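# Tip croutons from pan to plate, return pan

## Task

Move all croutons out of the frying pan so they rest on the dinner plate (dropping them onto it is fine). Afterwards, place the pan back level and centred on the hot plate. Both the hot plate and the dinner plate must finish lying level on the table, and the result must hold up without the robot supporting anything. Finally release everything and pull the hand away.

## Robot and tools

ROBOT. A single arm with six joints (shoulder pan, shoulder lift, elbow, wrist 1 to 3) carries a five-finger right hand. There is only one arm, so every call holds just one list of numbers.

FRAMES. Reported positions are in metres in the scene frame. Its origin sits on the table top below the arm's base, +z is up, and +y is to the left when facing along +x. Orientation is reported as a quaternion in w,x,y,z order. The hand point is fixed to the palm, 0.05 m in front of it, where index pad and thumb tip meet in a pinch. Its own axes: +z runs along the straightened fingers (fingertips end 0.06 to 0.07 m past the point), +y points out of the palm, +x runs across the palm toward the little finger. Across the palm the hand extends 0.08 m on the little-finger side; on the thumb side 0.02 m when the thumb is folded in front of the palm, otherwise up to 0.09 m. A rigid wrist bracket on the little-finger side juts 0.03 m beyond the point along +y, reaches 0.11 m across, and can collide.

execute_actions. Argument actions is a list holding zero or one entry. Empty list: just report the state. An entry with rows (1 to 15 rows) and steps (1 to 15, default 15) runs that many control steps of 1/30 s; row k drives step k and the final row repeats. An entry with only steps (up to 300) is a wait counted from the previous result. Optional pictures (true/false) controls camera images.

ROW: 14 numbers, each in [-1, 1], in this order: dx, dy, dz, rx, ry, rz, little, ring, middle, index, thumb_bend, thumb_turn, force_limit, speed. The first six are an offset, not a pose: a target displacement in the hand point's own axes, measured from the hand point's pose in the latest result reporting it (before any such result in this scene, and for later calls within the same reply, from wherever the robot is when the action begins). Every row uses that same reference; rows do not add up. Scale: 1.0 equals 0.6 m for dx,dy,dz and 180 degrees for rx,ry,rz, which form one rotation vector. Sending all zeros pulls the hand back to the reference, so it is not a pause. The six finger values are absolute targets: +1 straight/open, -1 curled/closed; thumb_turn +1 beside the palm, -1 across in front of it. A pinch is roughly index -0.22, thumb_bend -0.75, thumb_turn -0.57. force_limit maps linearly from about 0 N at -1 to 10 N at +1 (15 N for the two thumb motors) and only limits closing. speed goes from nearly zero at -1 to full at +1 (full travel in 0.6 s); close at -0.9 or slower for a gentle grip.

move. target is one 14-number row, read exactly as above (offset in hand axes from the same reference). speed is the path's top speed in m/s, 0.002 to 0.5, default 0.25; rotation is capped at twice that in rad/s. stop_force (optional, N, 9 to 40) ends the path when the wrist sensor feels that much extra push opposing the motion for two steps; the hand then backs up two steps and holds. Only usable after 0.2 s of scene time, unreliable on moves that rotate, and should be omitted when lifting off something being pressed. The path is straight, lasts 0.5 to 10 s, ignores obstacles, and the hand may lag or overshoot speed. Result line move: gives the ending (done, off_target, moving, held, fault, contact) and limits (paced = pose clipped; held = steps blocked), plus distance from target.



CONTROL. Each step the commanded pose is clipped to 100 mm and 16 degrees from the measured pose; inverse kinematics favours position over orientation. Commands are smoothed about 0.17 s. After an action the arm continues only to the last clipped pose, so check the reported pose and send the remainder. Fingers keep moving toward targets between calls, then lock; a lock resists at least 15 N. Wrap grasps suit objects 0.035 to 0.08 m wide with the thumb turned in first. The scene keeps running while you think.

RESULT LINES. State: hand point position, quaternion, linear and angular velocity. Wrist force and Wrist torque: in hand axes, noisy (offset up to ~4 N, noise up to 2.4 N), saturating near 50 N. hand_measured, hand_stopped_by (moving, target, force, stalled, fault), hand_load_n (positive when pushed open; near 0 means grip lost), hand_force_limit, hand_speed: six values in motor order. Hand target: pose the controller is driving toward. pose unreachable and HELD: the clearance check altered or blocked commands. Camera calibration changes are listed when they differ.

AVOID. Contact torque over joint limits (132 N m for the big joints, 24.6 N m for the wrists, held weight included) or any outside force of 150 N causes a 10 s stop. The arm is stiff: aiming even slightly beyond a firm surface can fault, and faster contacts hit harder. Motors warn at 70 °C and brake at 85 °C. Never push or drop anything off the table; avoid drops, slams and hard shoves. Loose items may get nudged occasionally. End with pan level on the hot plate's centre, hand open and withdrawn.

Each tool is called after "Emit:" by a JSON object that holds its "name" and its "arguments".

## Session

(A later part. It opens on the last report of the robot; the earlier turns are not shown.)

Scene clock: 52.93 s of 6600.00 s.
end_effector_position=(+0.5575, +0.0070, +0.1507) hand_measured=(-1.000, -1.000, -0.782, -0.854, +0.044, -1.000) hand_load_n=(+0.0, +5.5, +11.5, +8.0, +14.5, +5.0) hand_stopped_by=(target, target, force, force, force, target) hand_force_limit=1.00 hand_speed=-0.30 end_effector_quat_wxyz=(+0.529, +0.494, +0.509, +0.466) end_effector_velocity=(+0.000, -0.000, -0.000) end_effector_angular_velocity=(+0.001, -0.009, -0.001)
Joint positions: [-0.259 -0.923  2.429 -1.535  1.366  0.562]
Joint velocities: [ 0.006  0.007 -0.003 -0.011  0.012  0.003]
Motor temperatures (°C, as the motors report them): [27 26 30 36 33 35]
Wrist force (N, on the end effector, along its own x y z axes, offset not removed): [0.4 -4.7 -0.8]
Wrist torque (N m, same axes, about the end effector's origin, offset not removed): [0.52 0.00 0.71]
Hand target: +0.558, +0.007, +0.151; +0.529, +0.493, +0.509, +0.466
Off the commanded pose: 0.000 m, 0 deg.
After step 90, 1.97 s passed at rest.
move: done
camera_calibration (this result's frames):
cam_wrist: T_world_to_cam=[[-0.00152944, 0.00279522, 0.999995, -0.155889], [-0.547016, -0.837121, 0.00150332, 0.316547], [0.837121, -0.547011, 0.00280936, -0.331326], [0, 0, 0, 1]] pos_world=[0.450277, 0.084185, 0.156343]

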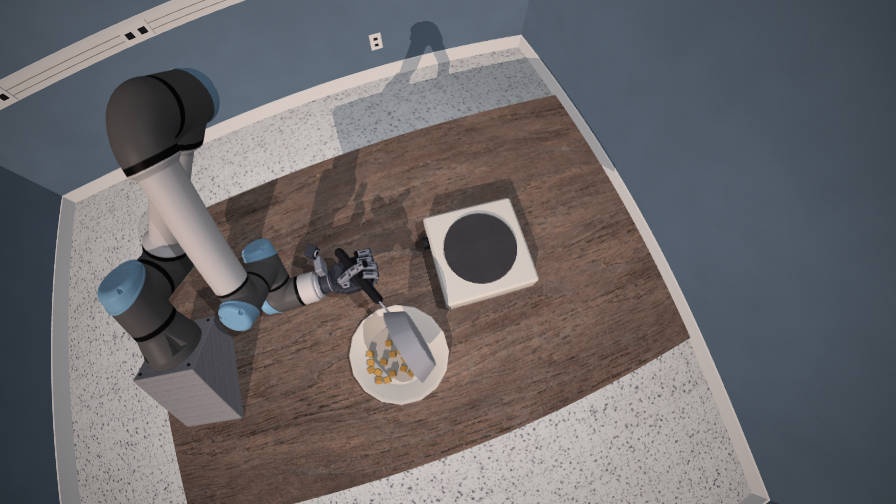

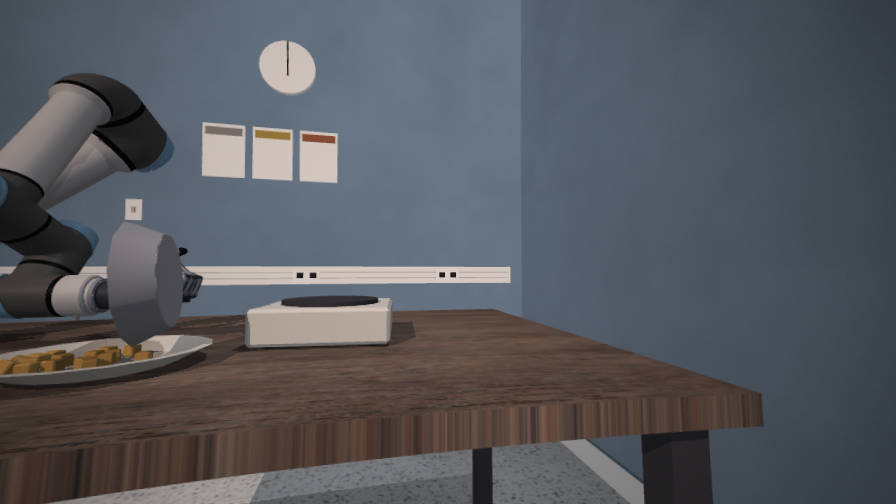

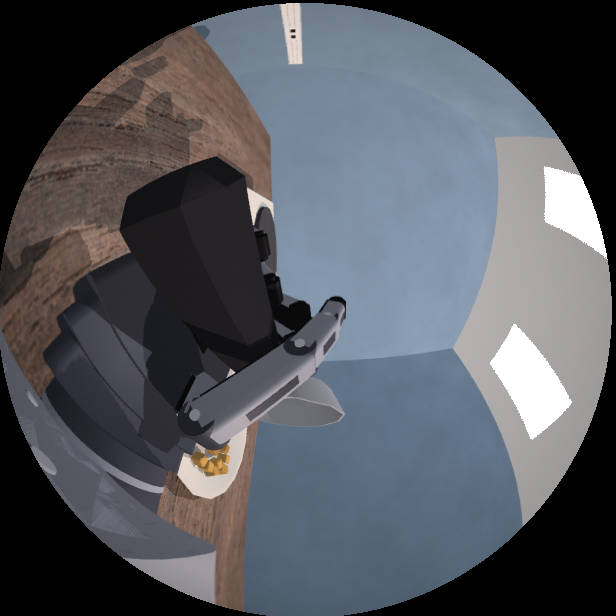

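Emit:
{"name": "move", "arguments": {"target": [0,0.083,0,0,0,0,-1,-1,-1,-1,-1,-1,1,-0.3], "speed": 0.08}}

Emit:
{"name": "move", "arguments": {"target": [0,0,0,0.486,0.036,-0.135,-1,-1,-1,-1,-1,-1,1,-0.3], "speed": 0.2}}

Emit:
{"name": "move", "arguments": {"target": [0.163,0.398,0.022,0,0,0,-1,-1,-1,-1,-1,-1,1,-0.3], "speed": 0.12}}

Scene clock: 63.60 s of 6600.00 s.
end_effector_position=(+0.5579, +0.0109, +0.2001) hand_measured=(-1.000, -1.000, -0.782, -0.854, +0.044, -1.000) hand_load_n=(+0.0, +5.5, +11.5, +8.0, +14.5, +5.0) hand_stopped_by=(target, target, force, force, force, target) hand_force_limit=1.00 hand_speed=-0.30 end_effector_quat_wxyz=(+0.529, +0.494, +0.509, +0.466) end_effector_velocity=(+0.000, +0.001, +0.001) end_effector_angular_velocity=(+0.000, +0.002, +0.001)
Joint positions: [-0.35  -1.08   2.459 -1.41   1.275  0.565]
Joint velocities: [-0.003 -0.006  0.001  0.006 -0.005 -0.   ]
Motor temperatures (°C, as the motors report them): [27 26 30 36 33 35]
Wrist force (N, on the end effector, along its own x y z axes, offset not removed): [0.8 -5.1 -0.8]
Wrist torque (N m, same axes, about the end effector's origin, offset not removed): [0.38 0.01 0.65]
Hand target: +0.558, +0.011, +0.200; +0.529, +0.494, +0.509, +0.466
Off the commanded pose: 0.000 m, 0 deg.
After step 90, 6.60 s passed at rest.
move: done
camera_calibration (this result's frames):
cam_wrist: T_world_to_cam=[[-0.00161178, 0.00278661, 0.999995, -0.205275], [-0.547018, -0.837119, 0.00145106, 0.319986], [0.837119, -0.547013, 0.00287357, -0.329709], [0, 0, 0, 1]] pos_world=[0.450713, 0.0880833, 0.205757]

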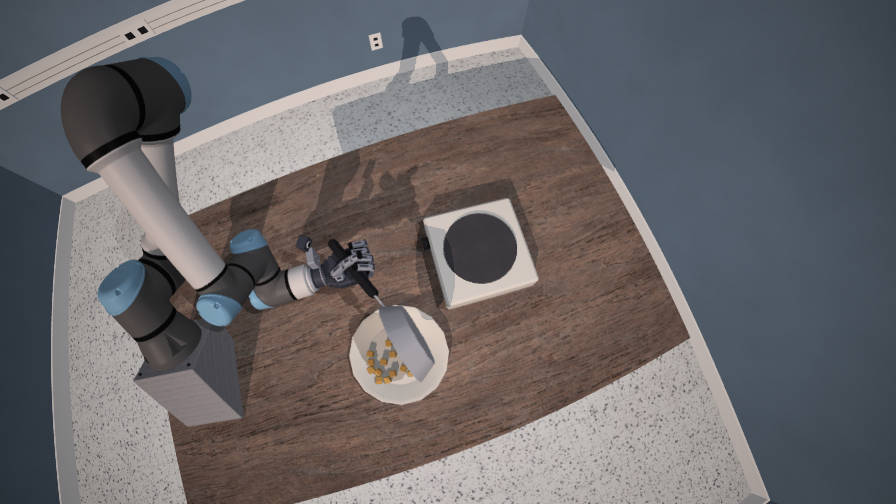

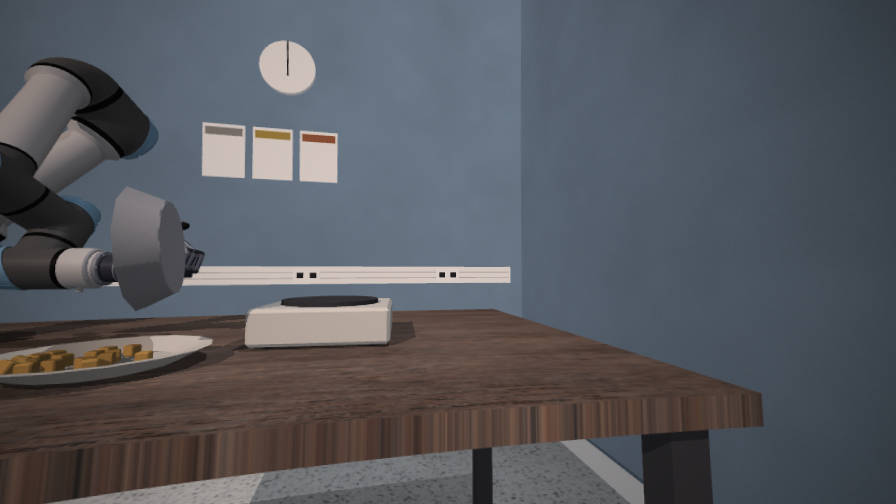

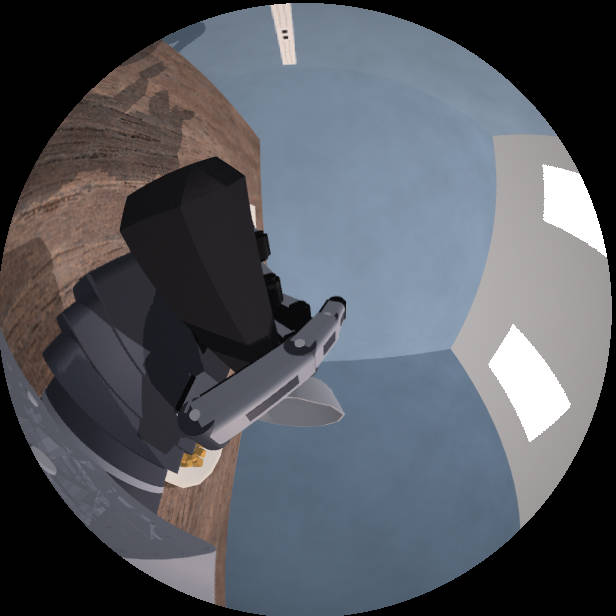

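Scene clock: 68.03 s of 6600.00 s.
end_effector_position=(+0.5580, +0.0110, +0.2001) hand_measured=(-1.000, -1.000, -0.782, -0.854, +0.044, -1.000) hand_load_n=(+0.0, +0.0, +11.0, +18.5, +14.5, +5.5) hand_stopped_by=(target, target, force, force, force, target) hand_force_limit=1.00 hand_speed=-0.30 end_effector_quat_wxyz=(+0.096, +0.588, +0.797, -0.098) end_effector_velocity=(-0.000, -0.000, -0.000) end_effector_angular_velocity=(-0.000, +0.010, -0.002)
Joint positions: [-0.53  -1.018  1.579  1.107  1.209 -0.828]
Joint velocities: [ 0.002  0.005 -0.008  0.011  0.005 -0.002]
Motor temperatures (°C, as the motors report them): [27 26 30 36 33 35]
Wrist force (N, on the end effector, along its own x y z axes, offset not removed): [3.6 1.6 4.1]
Wrist torque (N m, same axes, about the end effector's origin, offset not removed): [0.20 0.66 -0.07]
Hand target: +0.558, +0.011, +0.200; +0.095, +0.588, +0.797, -0.098
Off the commanded pose: 0.000 m, 0 deg.
move: done
camera_calibration (this result's frames):
cam_wrist: T_world_to_cam=[[0.975283, 0.220393, -0.0157962, -0.549444], [0.163866, -0.673479, 0.720815, -0.222364], [0.148224, -0.705587, -0.692947, 0.195697], [0, 0, 0, 1]] pos_world=[0.543295, 0.109418, 0.287211]

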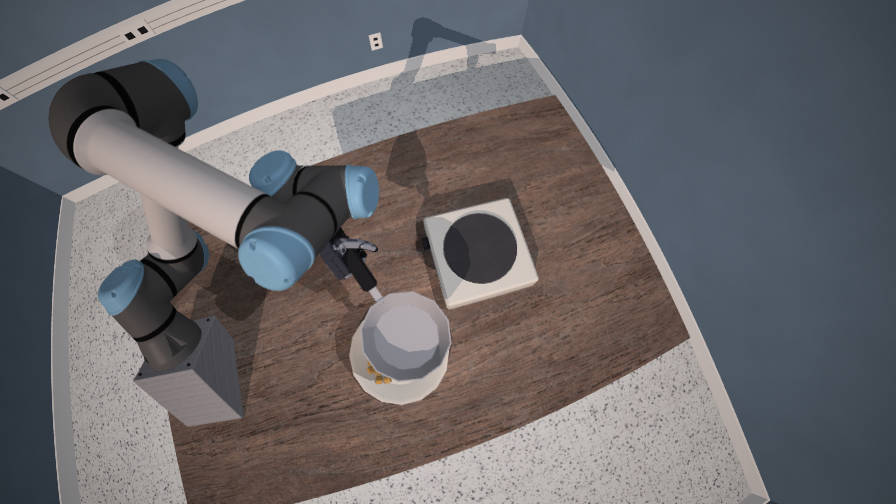

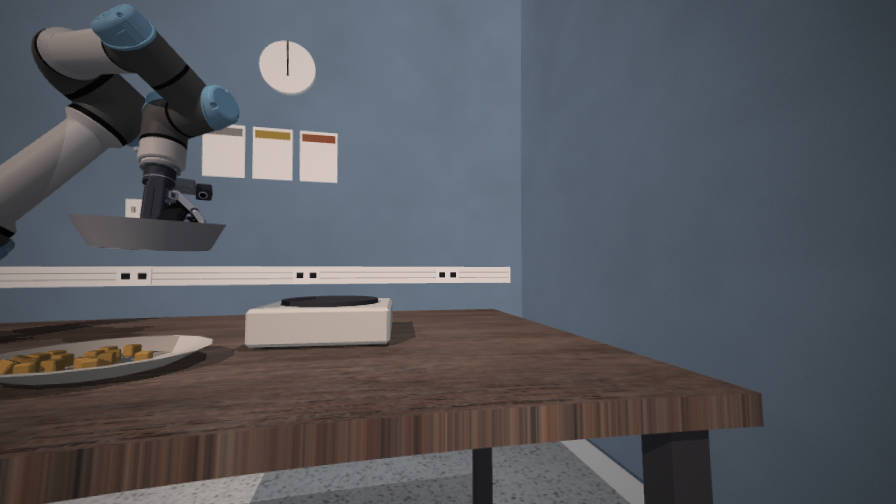

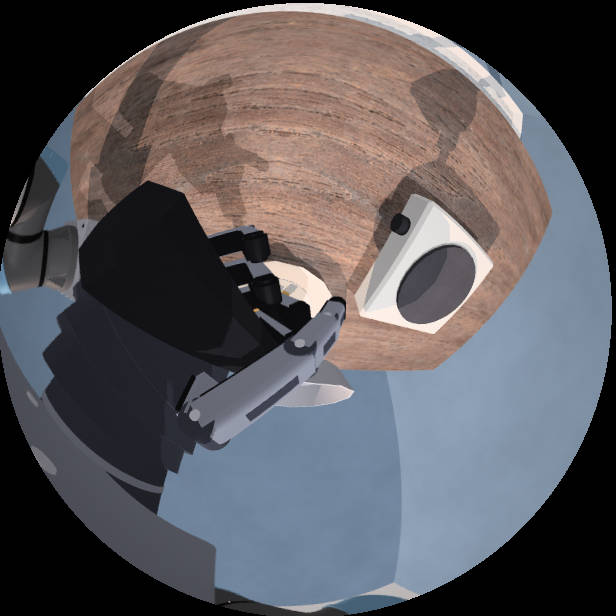

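Scene clock: 70.73 s of 6600.00 s.
end_effector_position=(+0.7583, +0.1663, +0.1510) hand_measured=(-1.000, -1.000, -0.782, -0.854, +0.044, -1.000) hand_load_n=(+0.0, +0.0, +11.0, +18.5, +14.5, +5.5) hand_stopped_by=(target, target, force, force, force, target) hand_force_limit=1.00 hand_speed=-0.30 end_effector_quat_wxyz=(+0.096, +0.588, +0.797, -0.098) end_effector_velocity=(+0.002, +0.000, -0.001) end_effector_angular_velocity=(+0.002, +0.005, -0.003)
Joint positions: [-0.15  -0.582  0.584  1.516  1.2   -0.42 ]
Joint velocities: [ 0.001  0.015 -0.026  0.018 -0.001  0.   ]
Motor temperatures (°C, as the motors report them): [27 26 30 36 33 35]
Wrist force (N, on the end effector, along its own x y z axes, offset not removed): [0.5 3.0 4.0]
Wrist torque (N m, same axes, about the end effector's origin, offset not removed): [0.45 1.04 -0.25]
Hand target: +0.758, +0.166, +0.151; +0.096, +0.588, +0.797, -0.098
Off the commanded pose: 0.000 m, 0 deg.
move: done
camera_calibration (this result's frames):
cam_wrist: T_world_to_cam=[[0.975251, 0.220571, -0.0152866, -0.77993], [0.163655, -0.673651, 0.720702, -0.114958], [0.148668, -0.705367, -0.693076, 0.241218], [0, 0, 0, 1]] pos_world=[0.743579, 0.264735, 0.23811]

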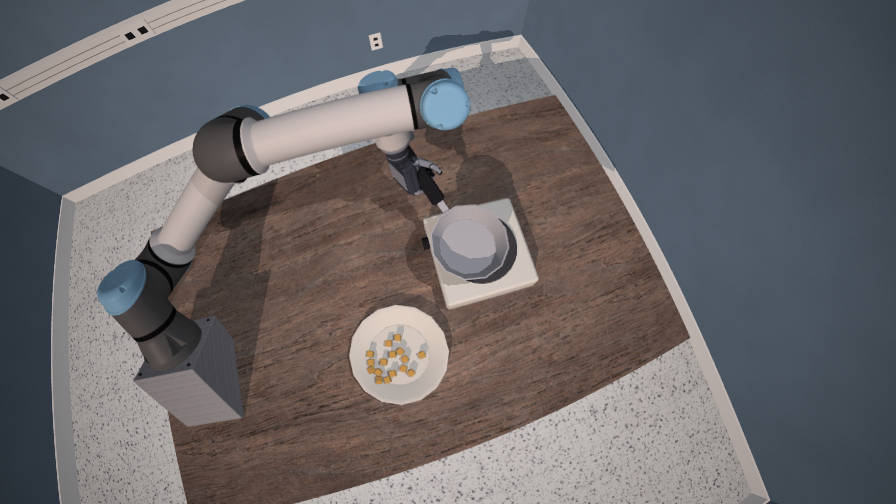

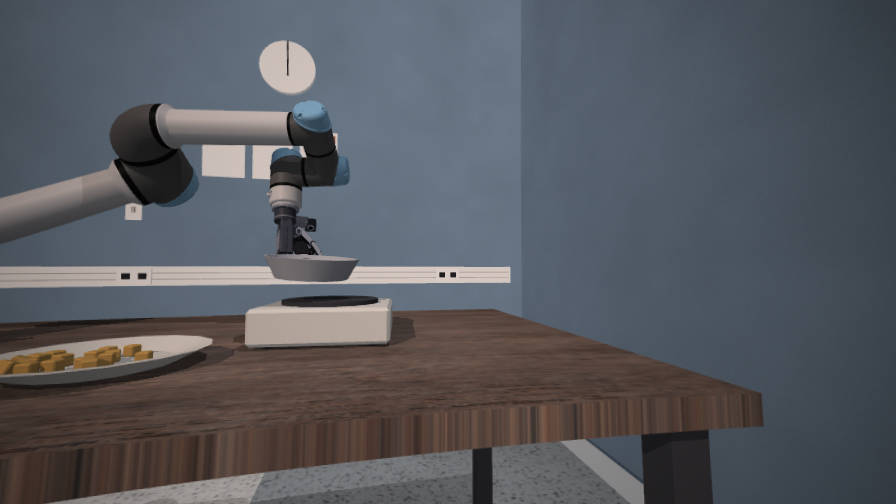

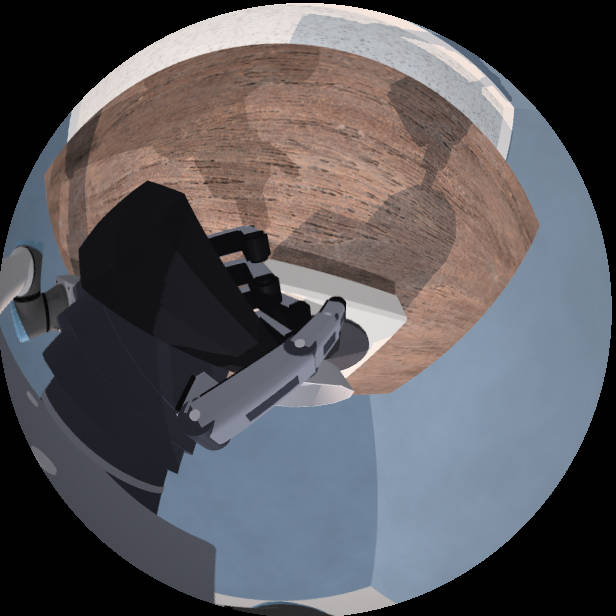

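Emit:
{"name": "move", "arguments": {"target": [0.018,0.052,0.08,0,0,-0.017,-1,-1,-1,-1,-1,-1,1,-0.3], "speed": 0.03}}

Emit:
{"name": "move", "arguments": {"target": [0,0,0,0,0,0,0.6,0.6,0.6,0.6,1,-1,1,-0.3]}}

Emit:
{"name": "move", "arguments": {"target": [0,-0.05,-0.02,0,0,0,0.6,0.6,0.6,0.6,1,-1,1,-0.3], "speed": 0.05}}

Emit:
{"name": "move", "arguments": {"target": [0,-0.05,-0.2,0,0,0,1,1,1,1,1,-1,1,-0.3], "speed": 0.1}}

Scene clock: 83.90 s of 6600.00 s.
end_effector_position=(+0.7867, +0.1724, +0.1008) hand_measured=(-1.000, -1.000, -0.782, -0.854, +0.044, -1.000) hand_load_n=(+0.0, +0.0, +11.5, +11.5, +14.5, +3.5) hand_stopped_by=(target, target, force, force, force, target) hand_force_limit=1.00 hand_speed=-0.30 end_effector_quat_wxyz=(+0.093, +0.567, +0.812, -0.100) end_effector_velocity=(+0.001, -0.000, -0.001) end_effector_angular_velocity=(-0.003, +0.002, +0.000)
Joint positions: [-0.099 -0.411  0.34   1.571  1.203 -0.418]
Joint velocities: [ 0.001  0.012 -0.022  0.011  0.003 -0.   ]
Motor temperatures (°C, as the motors report them): [27 26 30 36 33 35]
Wrist force (N, on the end effector, along its own x y z axes, offset not removed): [2.0 1.2 1.6]
Wrist torque (N m, same axes, about the end effector's origin, offset not removed): [0.32 0.02 0.18]
Hand target: +0.787, +0.172, +0.101; +0.093, +0.567, +0.813, -0.100
Off the commanded pose: 0.000 m, 0 deg.
After step 90, 7.90 s passed at rest.
move: done
camera_calibration (this result's frames):
cam_wrist: T_world_to_cam=[[0.96236, 0.270183, -0.0293952, -0.80676], [0.208032, -0.662715, 0.719396, -0.115985], [0.174888, -0.698434, -0.693977, 0.18468], [0, 0, 0, 1]] pos_world=[0.768223, 0.270095, 0.187888]

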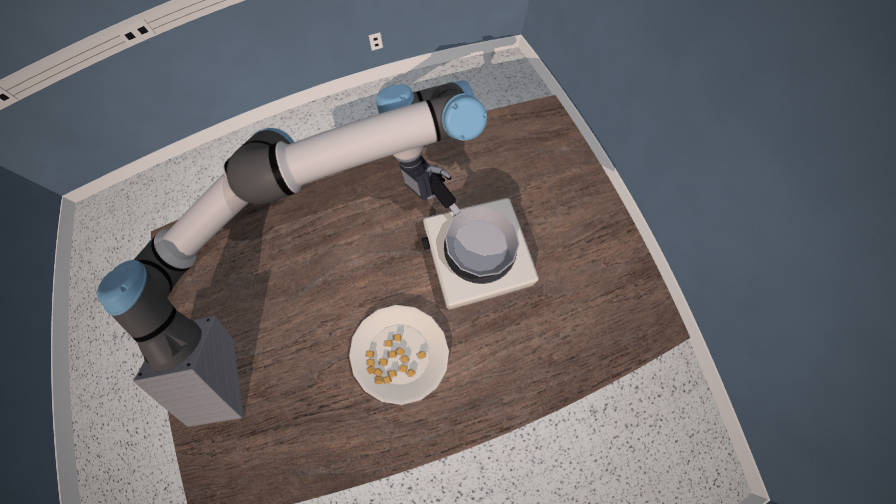

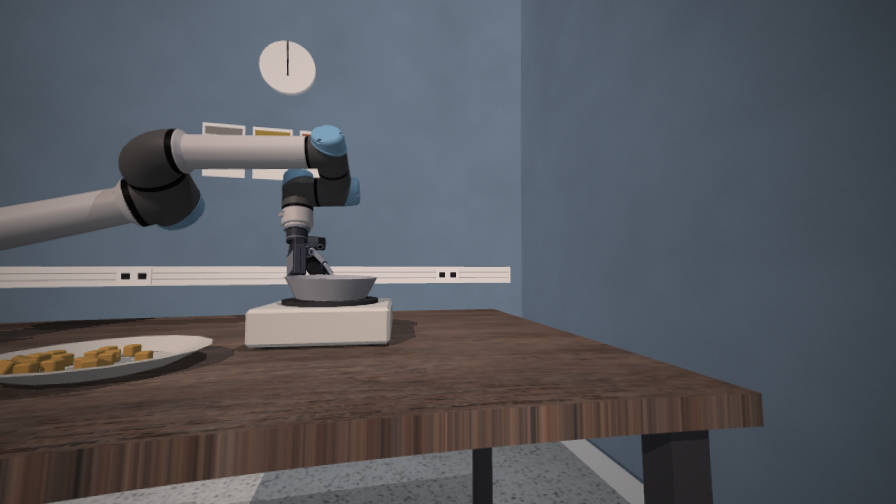

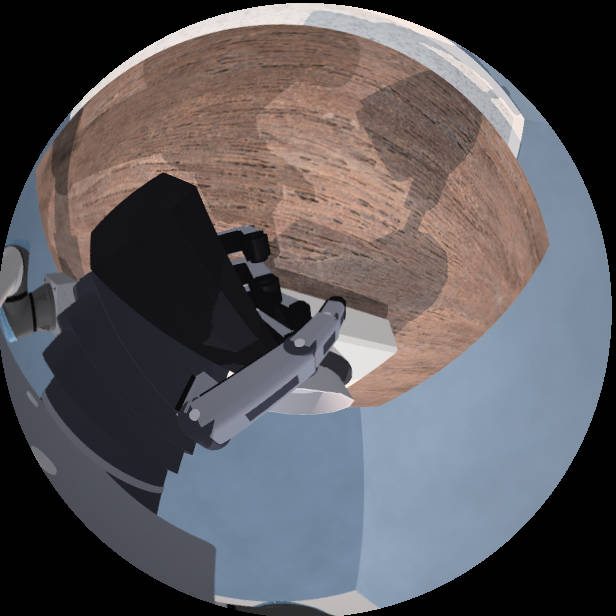

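Scene clock: 85.57 s of 6600.00 s.
end_effector_position=(+0.7867, +0.1723, +0.1008) hand_measured=(+0.600, +0.600, +0.600, +0.600, +1.000, -1.000) hand_load_n=(+0.0, +0.0, +0.0, +0.0, +0.0, +0.0) hand_stopped_by=(target, target, target, target, target, target) hand_force_limit=1.00 hand_speed=-0.30 end_effector_quat_wxyz=(+0.093, +0.567, +0.812, -0.100) end_effector_velocity=(+0.000, +0.000, +0.000) end_effector_angular_velocity=(-0.000, -0.000, +0.000)
Joint positions: [-0.099 -0.411  0.34   1.571  1.203 -0.418]
Joint velocities: [ 0. -0. -0.  0.  0.  0.]
Motor temperatures (°C, as the motors report them): [27 26 30 36 33 35]
Wrist force (N, on the end effector, along its own x y z axes, offset not removed): [1.4 -0.3 -2.5]
Wrist torque (N m, same axes, about the end effector's origin, offset not removed): [0.24 -0.14 -0.06]
Hand target: +0.787, +0.172, +0.101; +0.093, +0.567, +0.812, -0.100
Off the commanded pose: 0.000 m, 0 deg.
move: done
camera_calibration (this result's frames):
cam_wrist: T_world_to_cam=[[0.96236, 0.270181, -0.0294069, -0.806755], [0.208032, -0.662689, 0.71942, -0.116], [0.174886, -0.698459, -0.693952, 0.18468], [0, 0, 0, 1]] pos_world=[0.768223, 0.270089, 0.187887]

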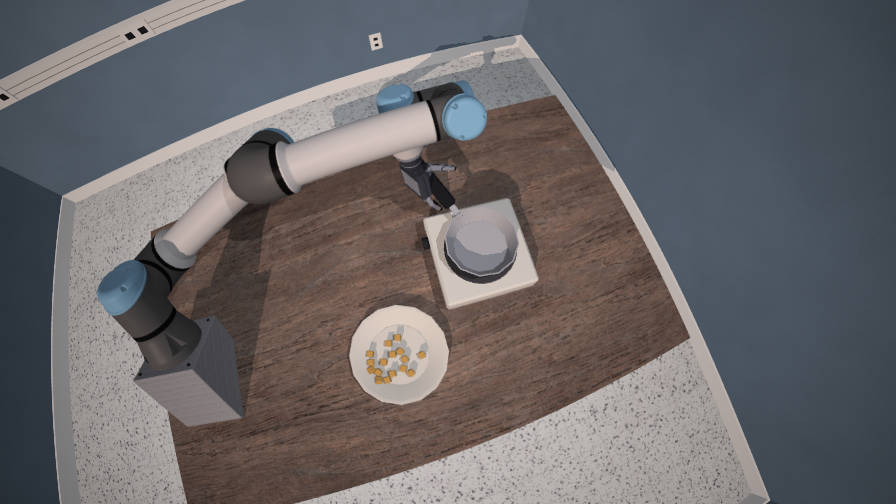

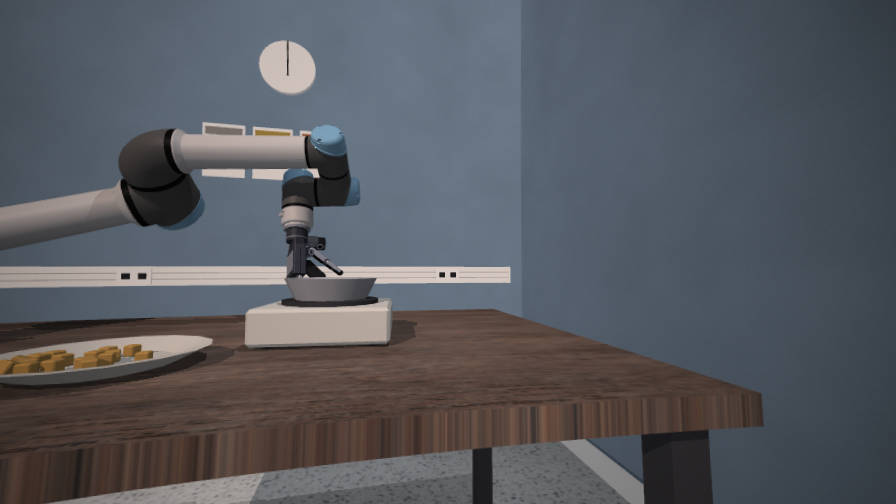

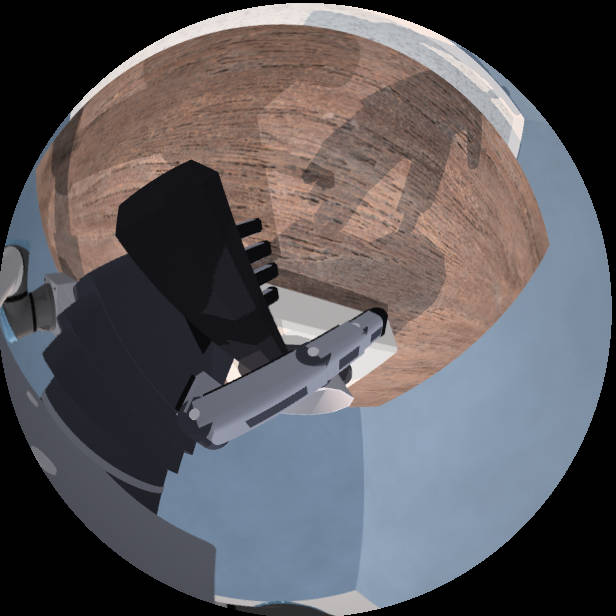

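Scene clock: 86.60 s of 6600.00 s.
end_effector_position=(+0.7582, +0.1655, +0.1139) hand_measured=(+0.600, +0.600, +0.600, +0.600, +1.000, -1.000) hand_load_n=(+0.0, +0.0, +0.0, +0.0, +0.0, +0.0) hand_stopped_by=(target, target, target, target, target, target) hand_force_limit=1.00 hand_speed=-0.30 end_effector_quat_wxyz=(+0.093, +0.567, +0.812, -0.100) end_effector_velocity=(-0.001, -0.001, +0.000) end_effector_angular_velocity=(+0.001, -0.003, +0.000)
Joint positions: [-0.123 -0.566  0.632  1.442  1.201 -0.444]
Joint velocities: [-0.002 -0.008  0.017 -0.01  -0.001 -0.001]
Motor temperatures (°C, as the motors report them): [27 26 30 36 33 35]
Wrist force (N, on the end effector, along its own x y z axes, offset not removed): [0.7 2.6 -0.6]
Wrist torque (N m, same axes, about the end effector's origin, offset not removed): [0.54 -0.12 -0.09]
Hand target: +0.758, +0.165, +0.114; +0.093, +0.567, +0.812, -0.100
Off the commanded pose: 0.000 m, 0 deg.
move: done
camera_calibration (this result's frames):
cam_wrist: T_world_to_cam=[[0.96238, 0.270079, -0.0297134, -0.776972], [0.208178, -0.662661, 0.719404, -0.124218], [0.174606, -0.698525, -0.693956, 0.194226], [0, 0, 0, 1]] pos_world=[0.739689, 0.263201, 0.201061]

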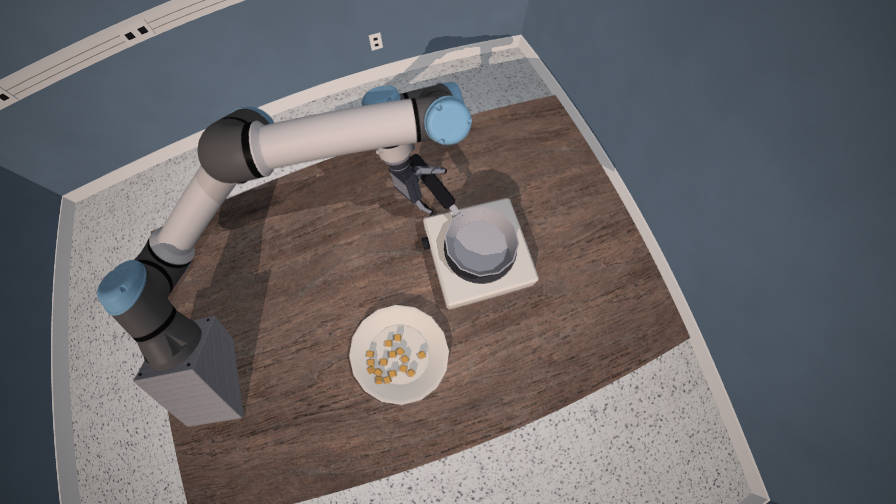

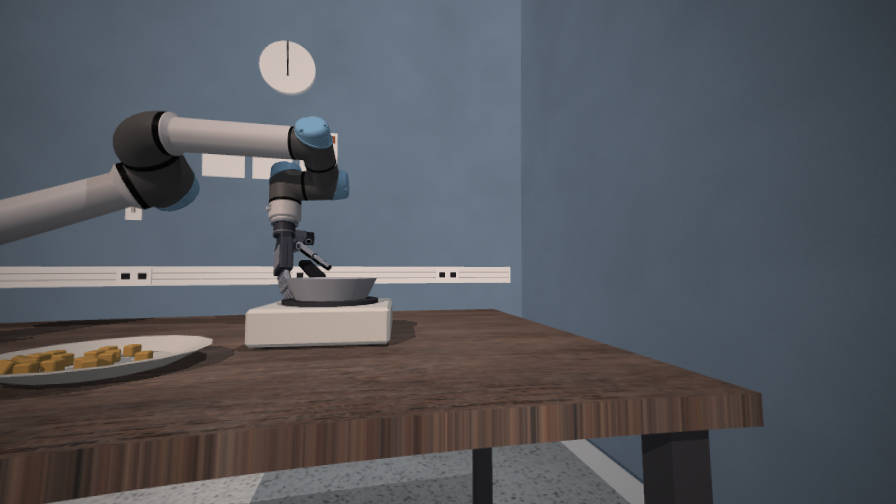

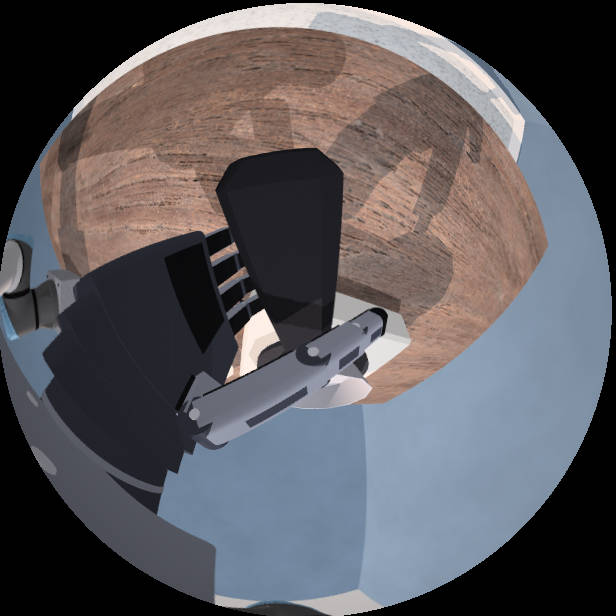

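Scene clock: 88.30 s of 6600.00 s.
end_effector_position=(+0.7254, +0.1875, +0.2309) hand_measured=(+1.000, +1.000, +1.000, +1.000, +1.000, -1.000) hand_load_n=(+0.0, +0.0, +0.0, +0.0, +0.0, +0.0) hand_stopped_by=(target, target, target, target, target, target) hand_force_limit=1.00 hand_speed=-0.30 end_effector_quat_wxyz=(+0.093, +0.567, +0.812, -0.100) end_effector_velocity=(-0.001, +0.000, +0.001) end_effector_angular_velocity=(-0.001, +0.001, -0.000)
Joint positions: [-0.213 -0.735  0.688  1.591  1.197 -0.541]
Joint velocities: [-0.001 -0.002 -0.     0.003  0.001 -0.001]
Motor temperatures (°C, as the motors report them): [27 26 30 36 33 35]
Wrist force (N, on the end effector, along its own x y z axes, offset not removed): [2.0 1.8 -2.5]
Wrist torque (N m, same axes, about the end effector's origin, offset not removed): [0.45 -0.24 -0.06]
Hand target: +0.725, +0.188, +0.231; +0.093, +0.567, +0.812, -0.100
Off the commanded pose: 0.000 m, 0 deg.
move: done
camera_calibration (this result's frames):
cam_wrist: T_world_to_cam=[[0.962382, 0.270071, -0.0297202, -0.747966], [0.20817, -0.662628, 0.719437, -0.186958], [0.174606, -0.69856, -0.693922, 0.296556], [0, 0, 0, 1]] pos_world=[0.706967, 0.285283, 0.318061]

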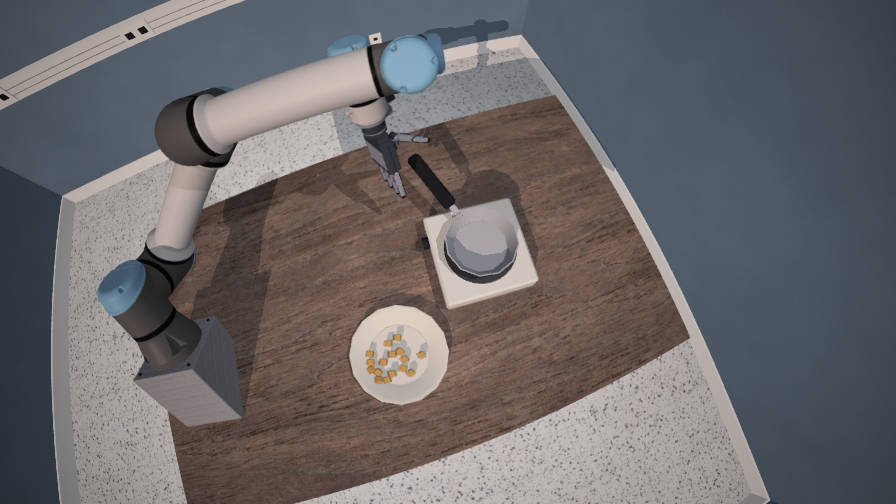

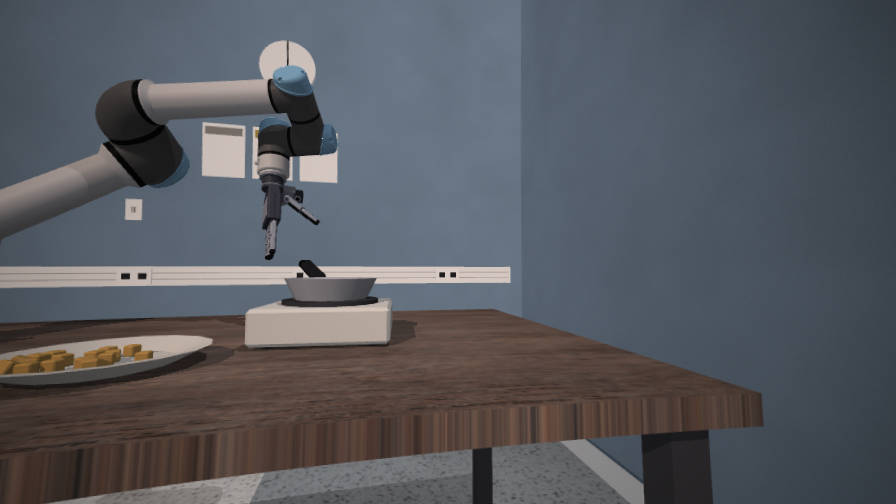

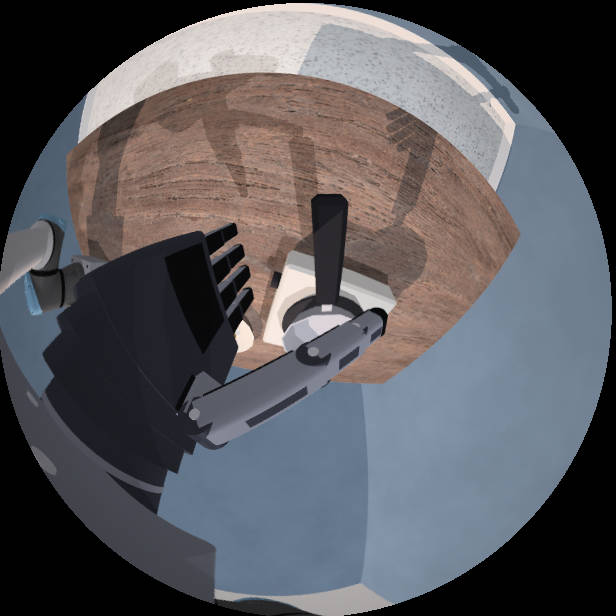

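Emit:
{"name": "finished_scene", "arguments": {"scene": 2}}

The scene is finished: the task was done.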